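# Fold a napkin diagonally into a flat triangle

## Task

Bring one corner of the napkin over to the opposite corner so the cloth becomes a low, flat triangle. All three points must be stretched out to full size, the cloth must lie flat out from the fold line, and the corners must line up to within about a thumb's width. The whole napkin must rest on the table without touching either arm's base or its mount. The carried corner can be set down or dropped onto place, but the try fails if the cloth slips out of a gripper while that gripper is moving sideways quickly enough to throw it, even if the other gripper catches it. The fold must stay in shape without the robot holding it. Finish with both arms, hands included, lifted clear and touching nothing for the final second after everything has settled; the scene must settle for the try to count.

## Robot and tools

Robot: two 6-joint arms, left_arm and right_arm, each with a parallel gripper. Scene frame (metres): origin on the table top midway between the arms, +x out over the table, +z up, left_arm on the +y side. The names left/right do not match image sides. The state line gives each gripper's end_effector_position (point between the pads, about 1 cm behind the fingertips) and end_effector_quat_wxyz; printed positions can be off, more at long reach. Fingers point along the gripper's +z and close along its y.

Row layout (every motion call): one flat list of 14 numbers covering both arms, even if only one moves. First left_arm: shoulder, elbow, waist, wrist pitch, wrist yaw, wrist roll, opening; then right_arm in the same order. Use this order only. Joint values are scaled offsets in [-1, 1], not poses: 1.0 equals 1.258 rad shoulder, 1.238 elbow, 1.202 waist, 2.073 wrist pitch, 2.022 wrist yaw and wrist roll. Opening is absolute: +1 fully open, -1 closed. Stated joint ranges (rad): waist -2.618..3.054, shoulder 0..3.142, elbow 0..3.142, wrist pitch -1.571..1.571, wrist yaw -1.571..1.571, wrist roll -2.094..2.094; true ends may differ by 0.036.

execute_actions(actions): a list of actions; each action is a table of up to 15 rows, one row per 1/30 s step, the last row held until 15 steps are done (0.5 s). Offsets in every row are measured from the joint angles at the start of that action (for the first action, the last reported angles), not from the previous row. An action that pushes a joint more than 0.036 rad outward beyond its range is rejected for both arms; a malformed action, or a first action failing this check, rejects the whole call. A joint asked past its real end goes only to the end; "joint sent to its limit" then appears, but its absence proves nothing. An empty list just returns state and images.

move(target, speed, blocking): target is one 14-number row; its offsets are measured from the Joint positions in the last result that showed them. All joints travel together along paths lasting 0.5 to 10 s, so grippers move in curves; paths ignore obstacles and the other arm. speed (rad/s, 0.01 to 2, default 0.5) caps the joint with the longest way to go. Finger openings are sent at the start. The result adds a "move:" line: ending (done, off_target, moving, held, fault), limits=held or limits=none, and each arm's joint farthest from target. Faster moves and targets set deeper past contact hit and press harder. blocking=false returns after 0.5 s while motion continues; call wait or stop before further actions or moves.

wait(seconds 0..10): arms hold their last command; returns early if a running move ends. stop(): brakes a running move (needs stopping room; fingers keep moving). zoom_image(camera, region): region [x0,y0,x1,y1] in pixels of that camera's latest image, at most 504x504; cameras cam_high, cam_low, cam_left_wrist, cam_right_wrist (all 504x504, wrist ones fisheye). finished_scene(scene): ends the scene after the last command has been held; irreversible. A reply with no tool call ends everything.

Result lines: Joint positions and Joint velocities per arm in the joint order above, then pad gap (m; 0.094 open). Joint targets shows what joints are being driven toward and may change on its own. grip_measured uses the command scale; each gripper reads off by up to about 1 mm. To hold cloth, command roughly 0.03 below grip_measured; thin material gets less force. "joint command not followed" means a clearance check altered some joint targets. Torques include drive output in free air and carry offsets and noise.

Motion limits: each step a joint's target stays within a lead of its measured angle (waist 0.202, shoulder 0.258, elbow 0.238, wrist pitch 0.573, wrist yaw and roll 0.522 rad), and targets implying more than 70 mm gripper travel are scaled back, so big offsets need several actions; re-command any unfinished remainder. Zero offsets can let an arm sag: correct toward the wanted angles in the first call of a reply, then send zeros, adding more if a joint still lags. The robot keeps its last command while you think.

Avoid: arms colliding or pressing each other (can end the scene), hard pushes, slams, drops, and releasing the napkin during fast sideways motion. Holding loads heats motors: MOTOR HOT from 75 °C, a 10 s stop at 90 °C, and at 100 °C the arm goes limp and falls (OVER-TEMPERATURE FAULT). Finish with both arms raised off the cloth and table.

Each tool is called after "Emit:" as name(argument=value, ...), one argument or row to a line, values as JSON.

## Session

Emit:
execute_actions(
  actions=[],
)

Scene clock: 0.00 s.
left_arm: end_effector_position=(+0.3538, +0.3678, +0.4058) grip_measured=+1.000 end_effector_quat_wxyz=(+0.705, +0.007, +0.709, +0.001) | right_arm: end_effector_position=(+0.4195, -0.1298, +0.1431) grip_measured=-0.975 end_effector_quat_wxyz=(+0.309, -0.192, +0.929, +0.063)
Joint names: [shoulder, elbow, waist, wrist pitch, wrist yaw, wrist roll]
Joint positions: left_arm=[ 1.036  1.043  0.003 -0.013 -0.004  0.01   0.094] | right_arm=[ 1.556  1.155  0.254 -0.531 -0.067 -0.092  0.001]
Joint velocities: left_arm=[ 0.022 -0.027 -0.002 -0.007  0.051  0.037  0.   ] | right_arm=[-0.002 -0.007  0.002 -0.022  0.022 -0.007 -0.   ]
Joint torques (N m, as the arm reports them, + toward a larger angle): no reading
Motor temperatures (°C, as the motors report them): left_arm=[28 27 26 30 27 28] | right_arm=[30 28 30 29 28 27]
Joint targets: left_arm=[1.026 1.059 0.003 0.001 -0.004 0.008] | right_arm=[1.541 1.171 0.254 -0.520 -0.071 -0.091]

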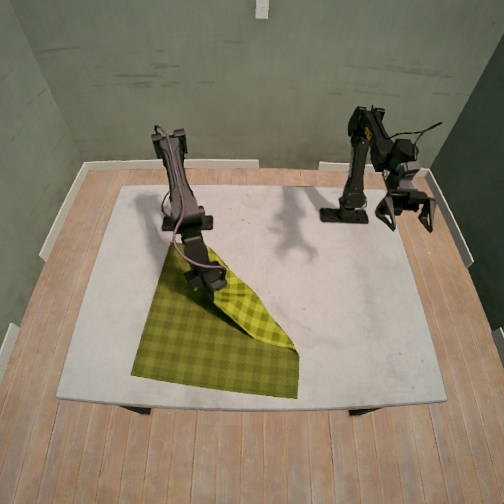

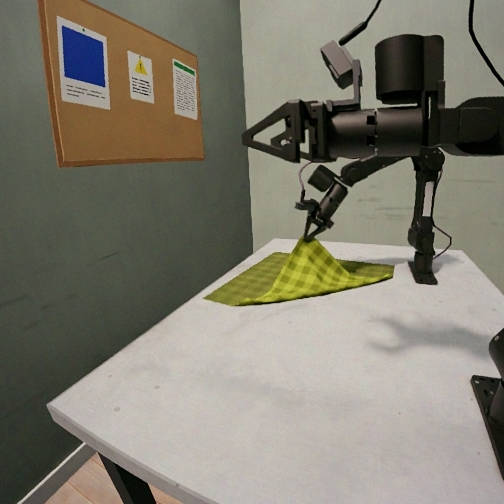

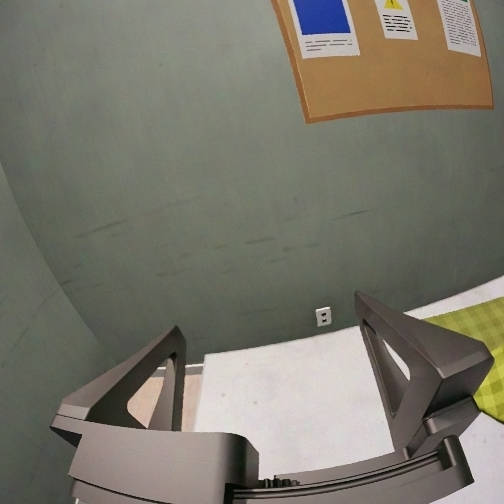

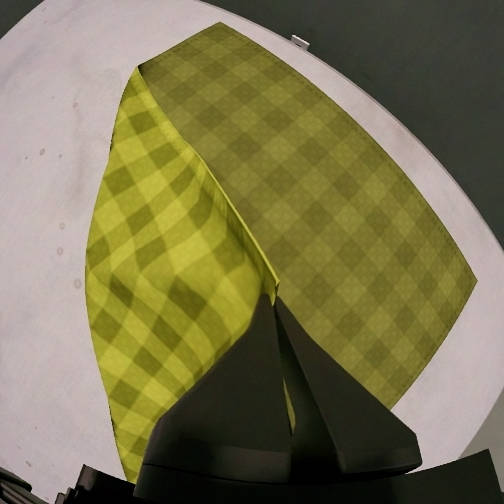

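Emit:
move(
  target=[-0.007,0.011,0,0.005,0,0,1, 0.289,0.325,-0.249,0.035,0,0,-1],
  speed=0.25,
)

Emit:
zoom_image(
  camera="cam_high",
  region=[100, 210, 320, 410],
)

Emit:
zoom_image(
  camera="cam_low",
  region=[190, 190, 450, 330],
)

Scene clock: 4.20 s.
left_arm: end_effector_position=(+0.3538, +0.3678, +0.4047) grip_measured=+1.000 end_effector_quat_wxyz=(+0.703, +0.007, +0.711, +0.001) | right_arm: end_effector_position=(+0.5441, -0.2504, +0.1331) grip_measured=-0.975 end_effector_quat_wxyz=(+0.335, -0.053, +0.941, +0.015)
Joint names: [shoulder, elbow, waist, wrist pitch, wrist yaw, wrist roll]
Joint positions: left_arm=[ 1.036  1.043  0.003 -0.017 -0.004  0.01   0.094] | right_arm=[ 1.924  1.522 -0.042 -0.488 -0.067 -0.092  0.001]
Joint velocities: left_arm=[-0.012 -0.012  0.012  0.051  0.051  0.051  0.   ] | right_arm=[-0.012  0.007 -0.002  0.051  0.037  0.007  0.001]
Joint torques (N m, as the arm reports them, + toward a larger angle): left_arm=[-2.74  7.36 -0.03  1.71  0.    0.  ] | right_arm=[-10.42  11.69  -0.25   1.78  -0.02  -0.02]
Motor temperatures (°C, as the motors report them): left_arm=[28 28 26 31 27 28] | right_arm=[30 29 30 30 28 27]
Joint targets: left_arm=[1.028 1.057 0.003 -0.003 -0.004 0.010] | right_arm=[1.920 1.558 -0.045 -0.458 -0.067 -0.092]
move: off_target (right_arm); limits=none; left_arm: farthest joint: the wrist pitch, 0.015 radians from its target (0.011 radians at the start); right_arm: farthest joint: the elbow, 0.035 radians from its target (0.402 radians at the start)

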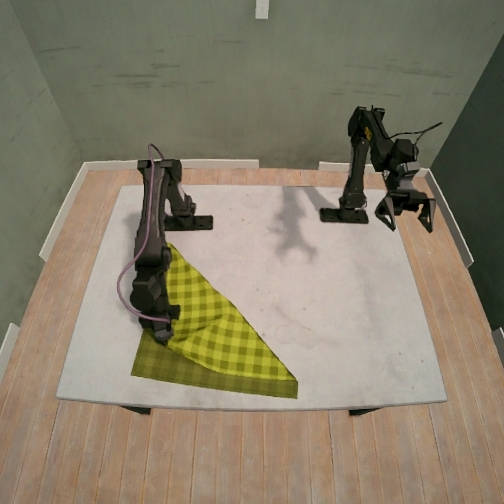

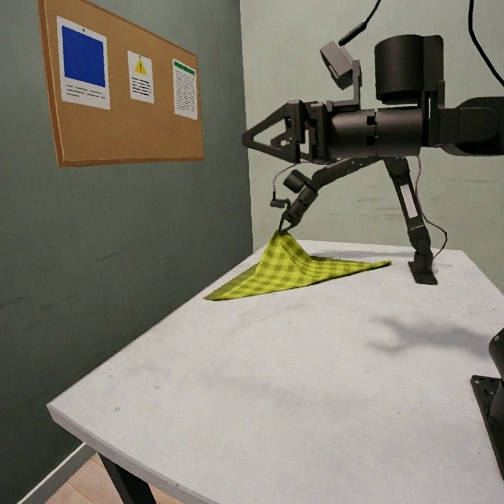

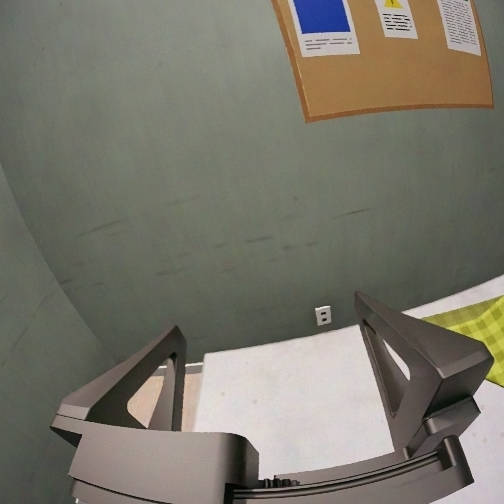

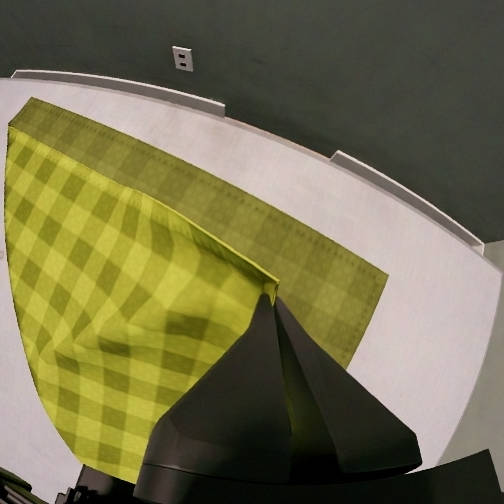

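Region (100, 210, 320, 410) of cam_high's 504x504 image, scaled by 2.291, with more detail than that image has; it fills the top 458 rows of this view, and the rest is white.

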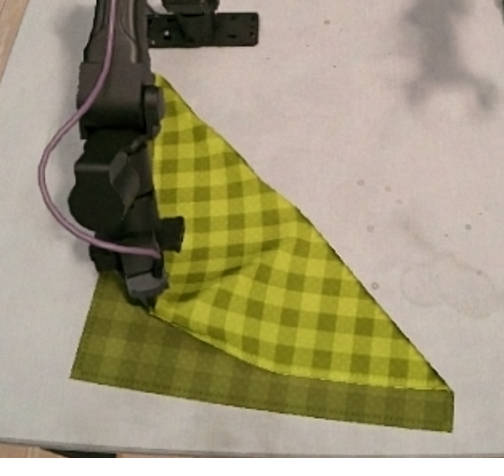

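Region (190, 190, 450, 330) of cam_low's 504x504 image, scaled by 1.938, with more detail than that image has; it fills the top 271 rows of this view, and the rest is white.

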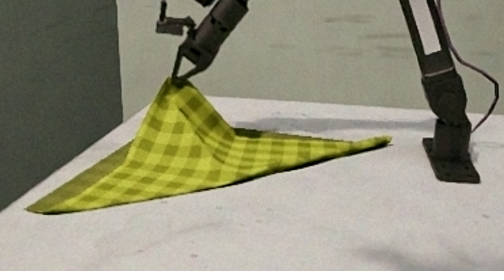

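Emit:
move(
  target=[-0.007,0.011,0,0.006,0,0,1, 0.169,0.008,-0.12,0.129,0,0,-1],
  speed=0.15,
)

Emit:
zoom_image(
  camera="cam_high",
  region=[100, 210, 320, 410],
)

Emit:
zoom_image(
  camera="cam_low",
  region=[190, 190, 450, 330],
)

Scene clock: 8.37 s.
left_arm: end_effector_position=(+0.3538, +0.3678, +0.4037) grip_measured=+1.000 end_effector_quat_wxyz=(+0.702, +0.007, +0.712, +0.001) | right_arm: end_effector_position=(+0.5805, -0.3277, +0.0572) grip_measured=-0.975 end_effector_quat_wxyz=(+0.343, +0.012, +0.939, -0.009)
Joint names: [shoulder, elbow, waist, wrist pitch, wrist yaw, wrist roll]
Joint positions: left_arm=[ 1.036  1.043  0.003 -0.022 -0.004  0.01   0.094] | right_arm=[ 2.142  1.522 -0.181 -0.252 -0.067 -0.092  0.001]
Joint velocities: left_arm=[ 0.017  0.002 -0.022 -0.022 -0.081  0.095  0.   ] | right_arm=[ 0.002  0.002 -0.017  0.066 -0.022  0.007  0.   ]
Joint torques (N m, as the arm reports them, + toward a larger angle): left_arm=[-2.84  7.36 -0.07  1.72  0.    0.01] | right_arm=[-12.13   9.17  -0.54   1.81  -0.01  -0.02]
Motor temperatures (°C, as the motors report them): left_arm=[28 28 26 32 27 28] | right_arm=[32 30 30 31 28 27]
Joint targets: left_arm=[1.028 1.057 0.003 -0.005 -0.004 0.010] | right_arm=[2.136 1.532 -0.187 -0.221 -0.067 -0.092]
move: off_target (right_arm); limits=none; left_arm: farthest joint: the wrist pitch, 0.017 radians from its target (0.013 radians at the start); right_arm: farthest joint: the wrist pitch, 0.032 radians from its target (0.268 radians at the start)

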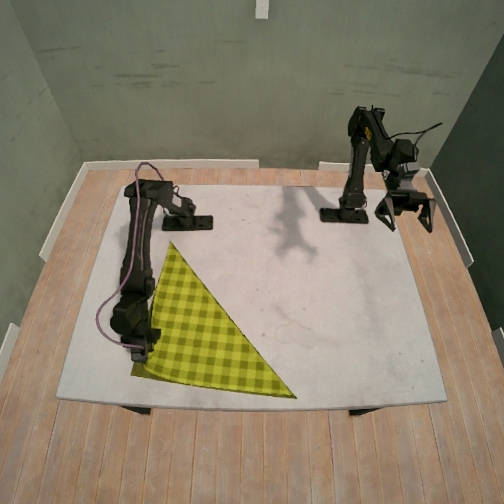

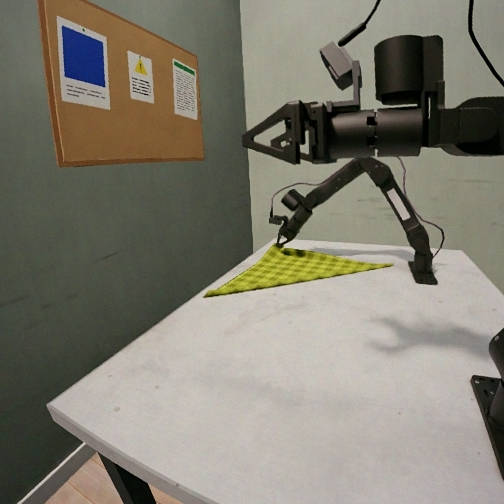

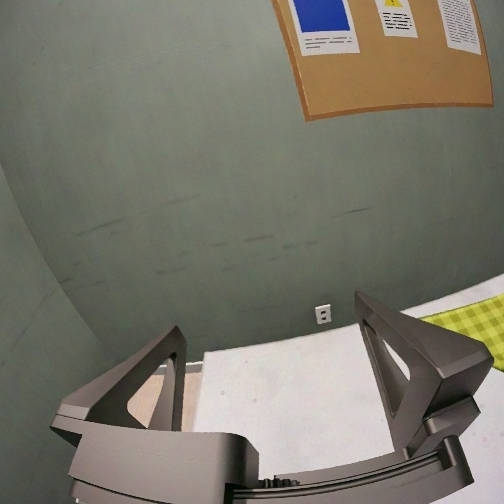

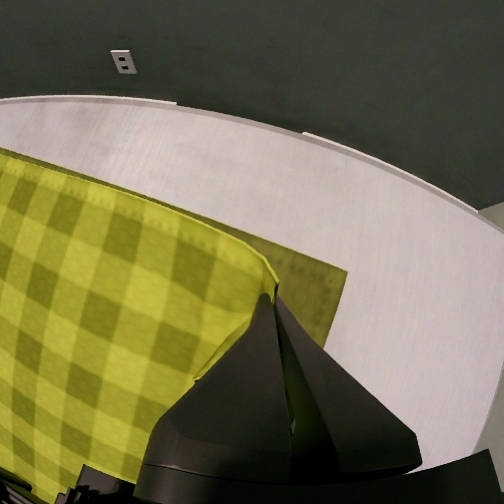

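Region (100, 210, 320, 410) of cam_high's 504x504 image, scaled by 2.291, with more detail than that image has; it fills the top 458 rows of this view, and the rest is white.

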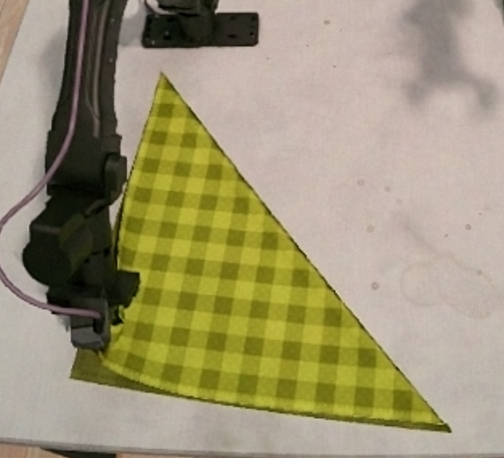

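Region (190, 190, 450, 330) of cam_low's 504x504 image, scaled by 1.938, with more detail than that image has; it fills the top 271 rows of this view, and the rest is white.

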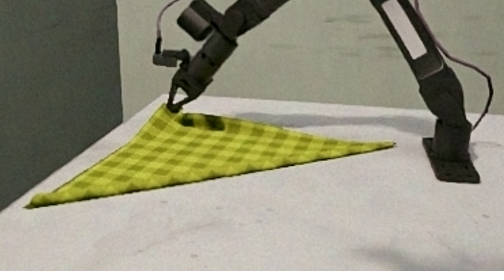

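Emit:
move(
  target=[-0.007,0.011,0,0.008,0,0,1, 0.045,0.07,-0.005,0.015,0,0,-1],
  speed=0.08,
)

Emit:
zoom_image(
  camera="cam_high",
  region=[100, 210, 320, 410],
)

Emit:
zoom_image(
  camera="cam_low",
  region=[190, 190, 450, 330],
)

Scene clock: 12.53 s.
left_arm: end_effector_position=(+0.3538, +0.3678, +0.4029) grip_measured=+1.000 end_effector_quat_wxyz=(+0.701, +0.007, +0.713, +0.001) | right_arm: end_effector_position=(+0.5916, -0.3293, +0.0460) grip_measured=-0.975 end_effector_quat_wxyz=(+0.341, +0.012, +0.940, -0.009)
Joint names: [shoulder, elbow, waist, wrist pitch, wrist yaw, wrist roll]
Joint positions: left_arm=[ 1.036  1.043  0.003 -0.025 -0.004  0.01   0.094] | right_arm=[ 2.201  1.575 -0.181 -0.251 -0.067 -0.092  0.001]
Joint velocities: left_arm=[-0.007  0.002  0.002 -0.051 -0.037 -0.022  0.   ] | right_arm=[ 0.002 -0.002  0.017 -0.066 -0.007  0.022 -0.   ]
Joint torques (N m, as the arm reports them, + toward a larger angle): left_arm=[-2.83  7.3  -0.07  1.75  0.    0.03] | right_arm=[-12.32  11.25  -0.56   1.8   -0.02  -0.02]
Motor temperatures (°C, as the motors report them): left_arm=[28 29 26 33 27 28] | right_arm=[33 30 30 32 28 27]
Joint targets: left_arm=[1.028 1.057 0.003 -0.005 -0.004 0.010] | right_arm=[2.199 1.609 -0.187 -0.221 -0.067 -0.092]
move: off_target (right_arm); limits=none; left_arm: farthest joint: the wrist pitch, 0.019 radians from its target (0.016 radians at the start); right_arm: farthest joint: the elbow, 0.034 radians from its target (0.086 radians at the start)

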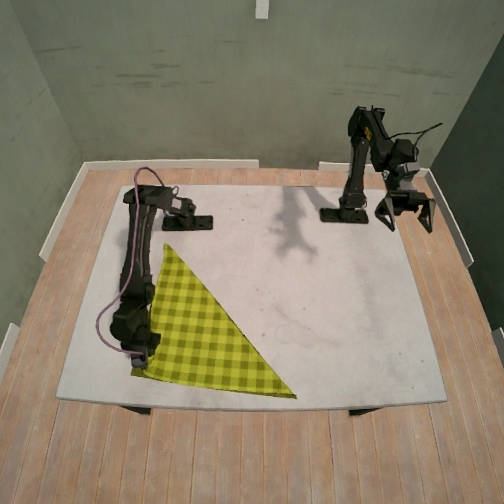

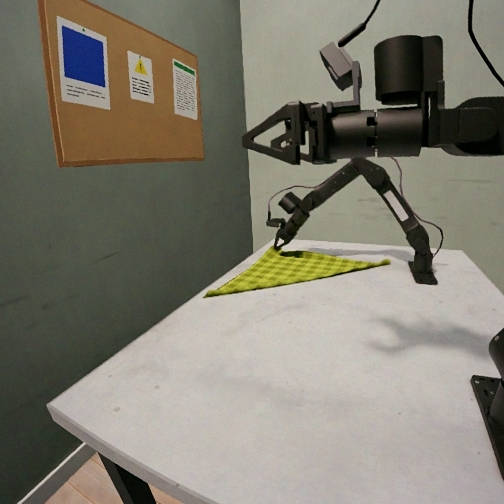

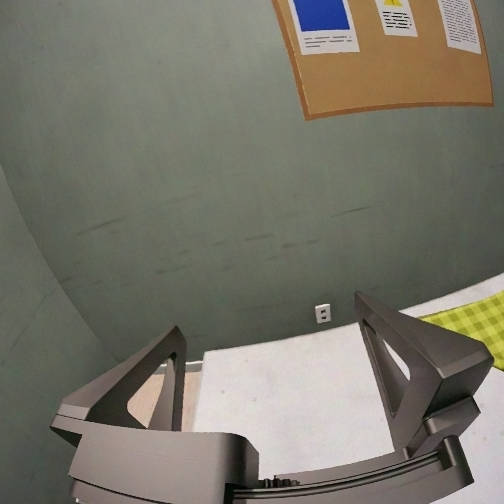

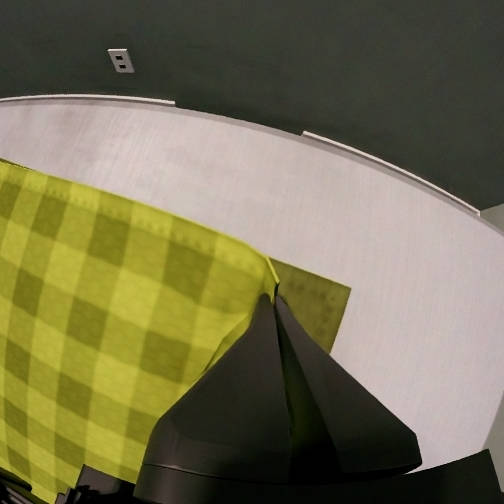

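Region (100, 210, 320, 410) of cam_high's 504x504 image, scaled by 2.291, with more detail than that image has; it fills the top 458 rows of this view, and the rest is white.

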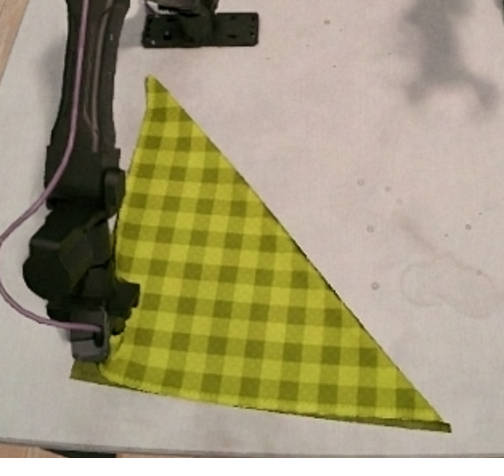

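Region (190, 190, 450, 330) of cam_low's 504x504 image, scaled by 1.938, with more detail than that image has; it fills the top 271 rows of this view, and the rest is white.

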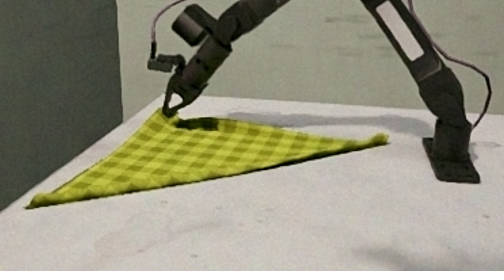

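Emit:
move(
  target=[-0.007,0.011,0,0.01,0,0,1, -0.06,-0.05,-0.02,0.015,0,0,-1],
  speed=0.08,
)

Emit:
zoom_image(
  camera="cam_high",
  region=[100, 210, 320, 410],
)

Emit:
zoom_image(
  camera="cam_low",
  region=[190, 190, 450, 330],
)

Scene clock: 15.53 s.
left_arm: end_effector_position=(+0.3537, +0.3678, +0.4023) grip_measured=+1.000 end_effector_quat_wxyz=(+0.700, +0.007, +0.714, +0.001) | right_arm: end_effector_position=(+0.5776, -0.3363, +0.0449) grip_measured=-0.975 end_effector_quat_wxyz=(+0.333, +0.020, +0.943, -0.010)
Joint names: [shoulder, elbow, waist, wrist pitch, wrist yaw, wrist roll]
Joint positions: left_arm=[ 1.036  1.043  0.003 -0.027 -0.004  0.01   0.094] | right_arm=[ 2.164  1.519 -0.197 -0.249 -0.067 -0.092  0.001]
Joint velocities: left_arm=[-0.002 -0.012 -0.007  0.095 -0.022 -0.051  0.   ] | right_arm=[-0.012 -0.002 -0.007 -0.037 -0.007 -0.007  0.001]
Joint torques (N m, as the arm reports them, + toward a larger angle): left_arm=[-2.86  7.4   0.01  1.77 -0.01  0.01] | right_arm=[-14.62   7.66  -0.77   1.75  -0.02  -0.02]
Motor temperatures (°C, as the motors report them): left_arm=[28 29 26 34 27 28] | right_arm=[34 31 30 32 28 27]
Joint targets: left_arm=[1.028 1.057 0.003 -0.004 -0.004 0.010] | right_arm=[2.126 1.513 -0.205 -0.220 -0.067 -0.092]
move: off_target (left_arm, right_arm); limits=none; left_arm: farthest joint: the wrist pitch, 0.023 radians from its target (0.020 radians at the start); right_arm: farthest joint: the shoulder, 0.038 radians from its target (0.076 radians at the start)

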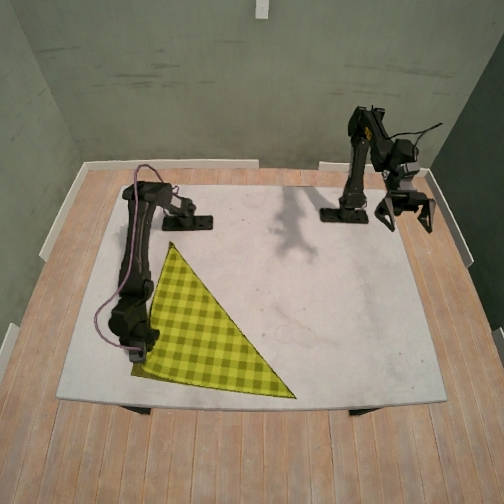

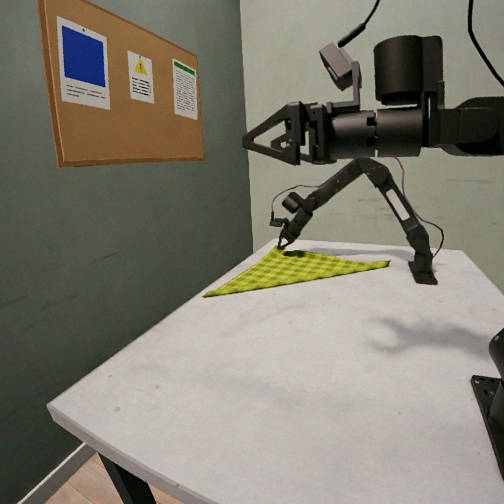

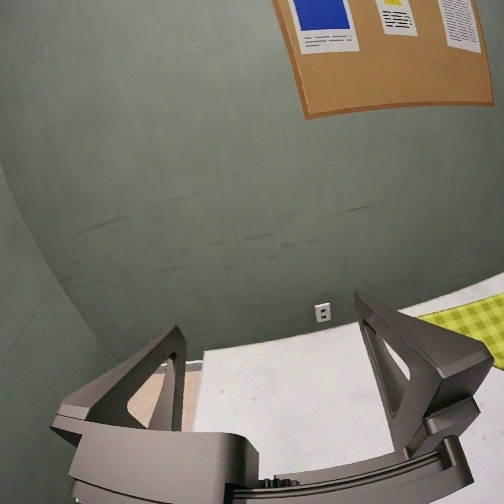

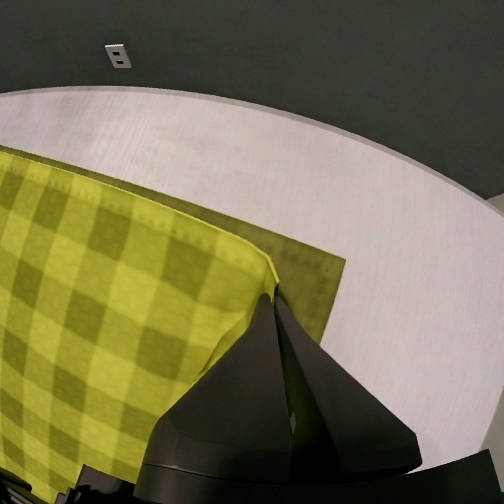

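Region (100, 210, 320, 410) of cam_high's 504x504 image, scaled by 2.291, with more detail than that image has; it fills the top 458 rows of this view, and the rest is white.

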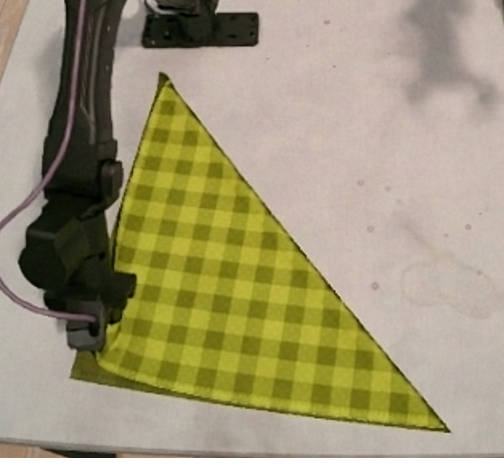

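Region (190, 190, 450, 330) of cam_low's 504x504 image, scaled by 1.938, with more detail than that image has; it fills the top 271 rows of this view, and the rest is white.

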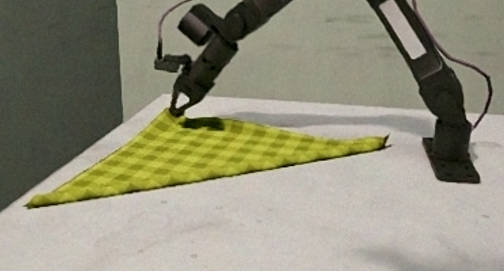

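Emit:
move(
  target=[-0.007,0.011,0,0.01,0,0,1, -0.015,0.01,0,0.01,0,0,1],
  speed=0.05,
)

Emit:
zoom_image(
  camera="cam_low",
  region=[190, 190, 450, 330],
)

Scene clock: 17.43 s.
left_arm: end_effector_position=(+0.3537, +0.3678, +0.4019) grip_measured=+1.000 end_effector_quat_wxyz=(+0.699, +0.007, +0.715, +0.001) | right_arm: end_effector_position=(+0.5776, -0.3363, +0.0449) grip_measured=+1.000 end_effector_quat_wxyz=(+0.333, +0.020, +0.943, -0.010)
Joint names: [shoulder, elbow, waist, wrist pitch, wrist yaw, wrist roll]
Joint positions: left_arm=[ 1.036  1.043  0.003 -0.029 -0.004  0.01   0.094] | right_arm=[ 2.164  1.519 -0.197 -0.249 -0.067 -0.092  0.094]
Joint velocities: left_arm=[-0.012  0.007  0.007 -0.022  0.022  0.022  0.   ] | right_arm=[-0.007 -0.012  0.012 -0.125  0.066  0.022  0.   ]
Joint torques (N m, as the arm reports them, + toward a larger angle): left_arm=[-2.89  7.24  0.02  1.76 -0.02  0.  ] | right_arm=[-13.19   9.3    0.03   1.67  -0.02  -0.02]
Motor temperatures (°C, as the motors report them): left_arm=[28 29 26 34 27 28] | right_arm=[35 31 30 33 28 27]
Joint targets: left_arm=[1.028 1.057 0.003 -0.006 -0.004 0.010] | right_arm=[2.145 1.532 -0.197 -0.228 -0.067 -0.092]
move: off_target (left_arm); limits=none; left_arm: farthest joint: the wrist pitch, 0.023 radians from its target (0.021 radians at the start); right_arm: farthest joint: the wrist pitch, 0.020 radians from its target (0.020 radians at the start)

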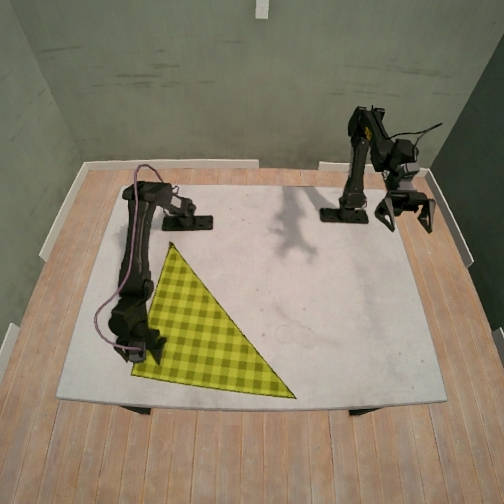

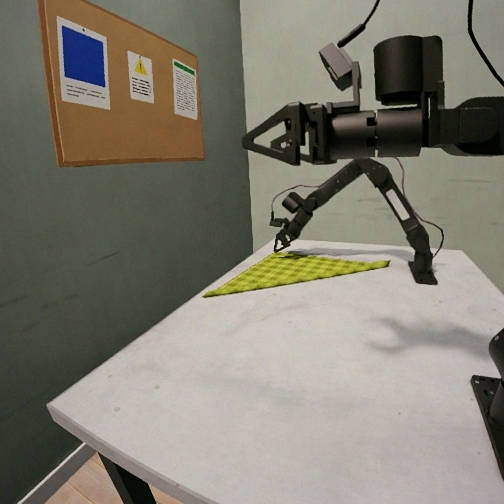

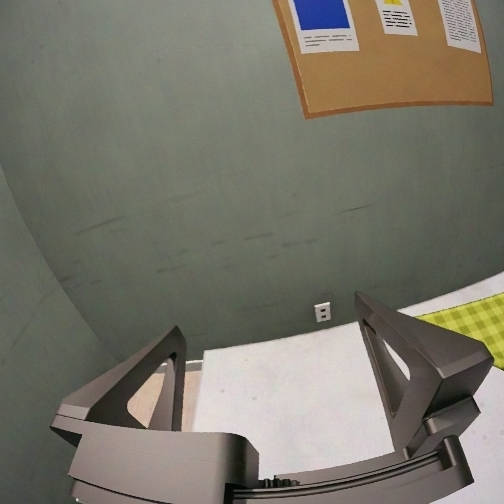

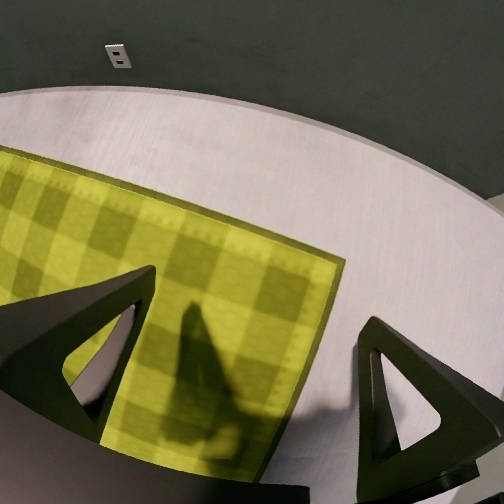

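Region (190, 190, 450, 330) of cam_low's 504x504 image, scaled by 1.938, with more detail than that image has; it fills the top 271 rows of this view, and the rest is white.

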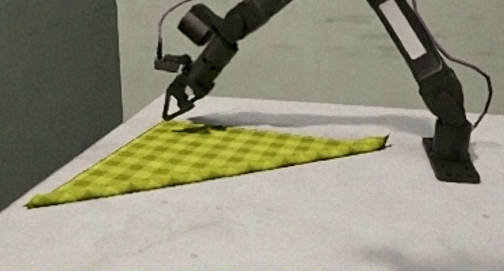

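Emit:
move(
  target=[-0.007,0.011,0,0.01,0,0,1, -0.12,0.015,0,0.01,0,0,1],
  speed=0.3,
)

Emit:
zoom_image(
  camera="cam_low",
  region=[340, 240, 420, 290],
)

Emit:
zoom_image(
  camera="cam_high",
  region=[140, 225, 210, 285],
)

Scene clock: 19.50 s.
left_arm: end_effector_position=(+0.3537, +0.3678, +0.4013) grip_measured=+1.000 end_effector_quat_wxyz=(+0.698, +0.007, +0.716, +0.001) | right_arm: end_effector_position=(+0.5834, -0.3372, +0.1153) grip_measured=+1.000 end_effector_quat_wxyz=(+0.395, +0.017, +0.918, -0.019)
Joint names: [shoulder, elbow, waist, wrist pitch, wrist yaw, wrist roll]
Joint positions: left_arm=[ 1.036  1.043  0.003 -0.031 -0.004  0.01   0.094] | right_arm=[ 2.035  1.519 -0.197 -0.244 -0.067 -0.092  0.094]
Joint velocities: left_arm=[-0.007  0.002 -0.012 -0.081  0.022 -0.051  0.   ] | right_arm=[-0.007 -0.007  0.012 -0.007  0.022  0.007  0.   ]
Joint torques (N m, as the arm reports them, + toward a larger angle): left_arm=[-2.81  7.33 -0.04  1.78  0.02  0.02] | right_arm=[-12.77  10.27   0.02   1.79  -0.01  -0.02]
Motor temperatures (°C, as the motors report them): left_arm=[28 29 26 34 27 28] | right_arm=[36 31 30 33 28 27]
Joint targets: left_arm=[1.028 1.057 0.003 -0.008 -0.004 0.010] | right_arm=[2.013 1.538 -0.197 -0.228 -0.067 -0.092]
move: off_target (left_arm, right_arm); limits=none; left_arm: farthest joint: the wrist pitch, 0.023 radians from its target (0.021 radians at the start); right_arm: farthest joint: the shoulder, 0.022 radians from its target (0.151 radians at the start)

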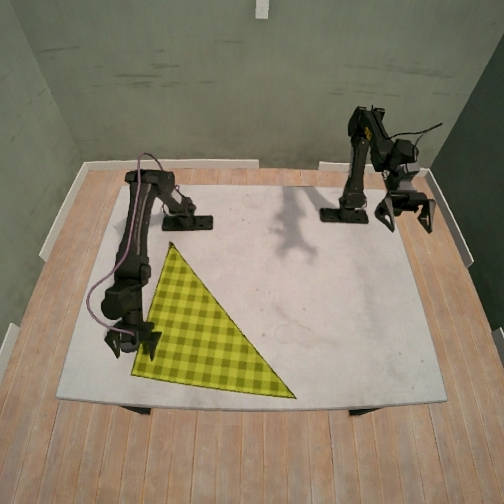

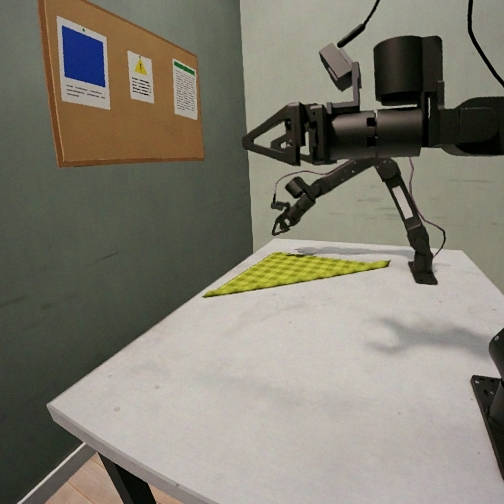

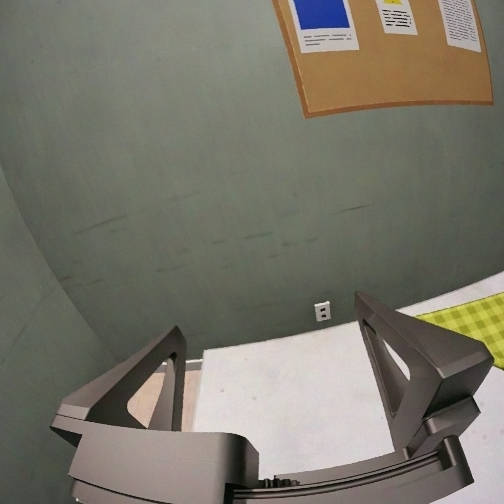

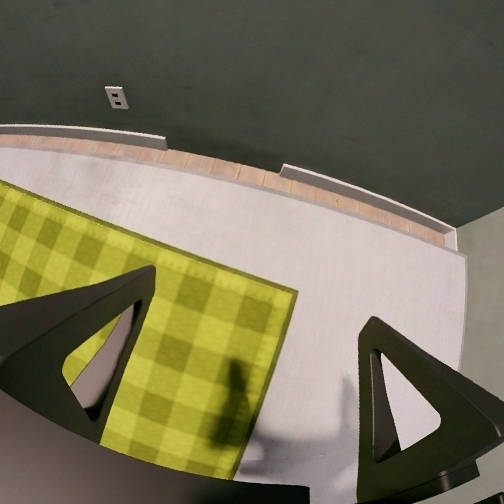

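Region (340, 240, 420, 290) of cam_low's 504x504 image, scaled by 6.300, with more detail than that image has; it fills the top 315 rows of this view, and the rest is white.

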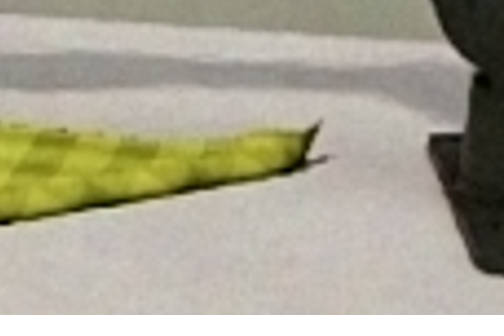

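Region (140, 225, 210, 285) of cam_high's 504x504 image, scaled by 7.200, with more detail than that image has; it fills the top 432 rows of this view, and the rest is white.

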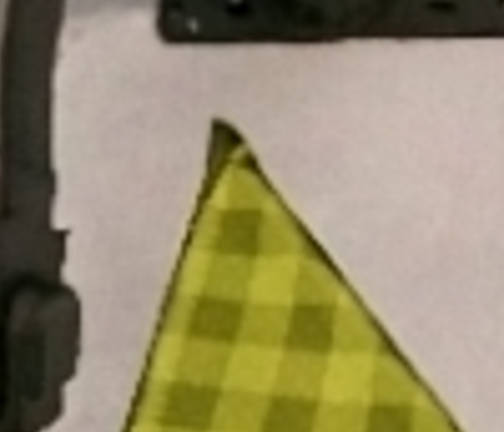

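Only the tip is lifted, by about 1.5 cm, and it sits on the fold. I'm accepting that.

Emit:
finished_scene(
  scene=2,
)

The scene is finished: the task was done.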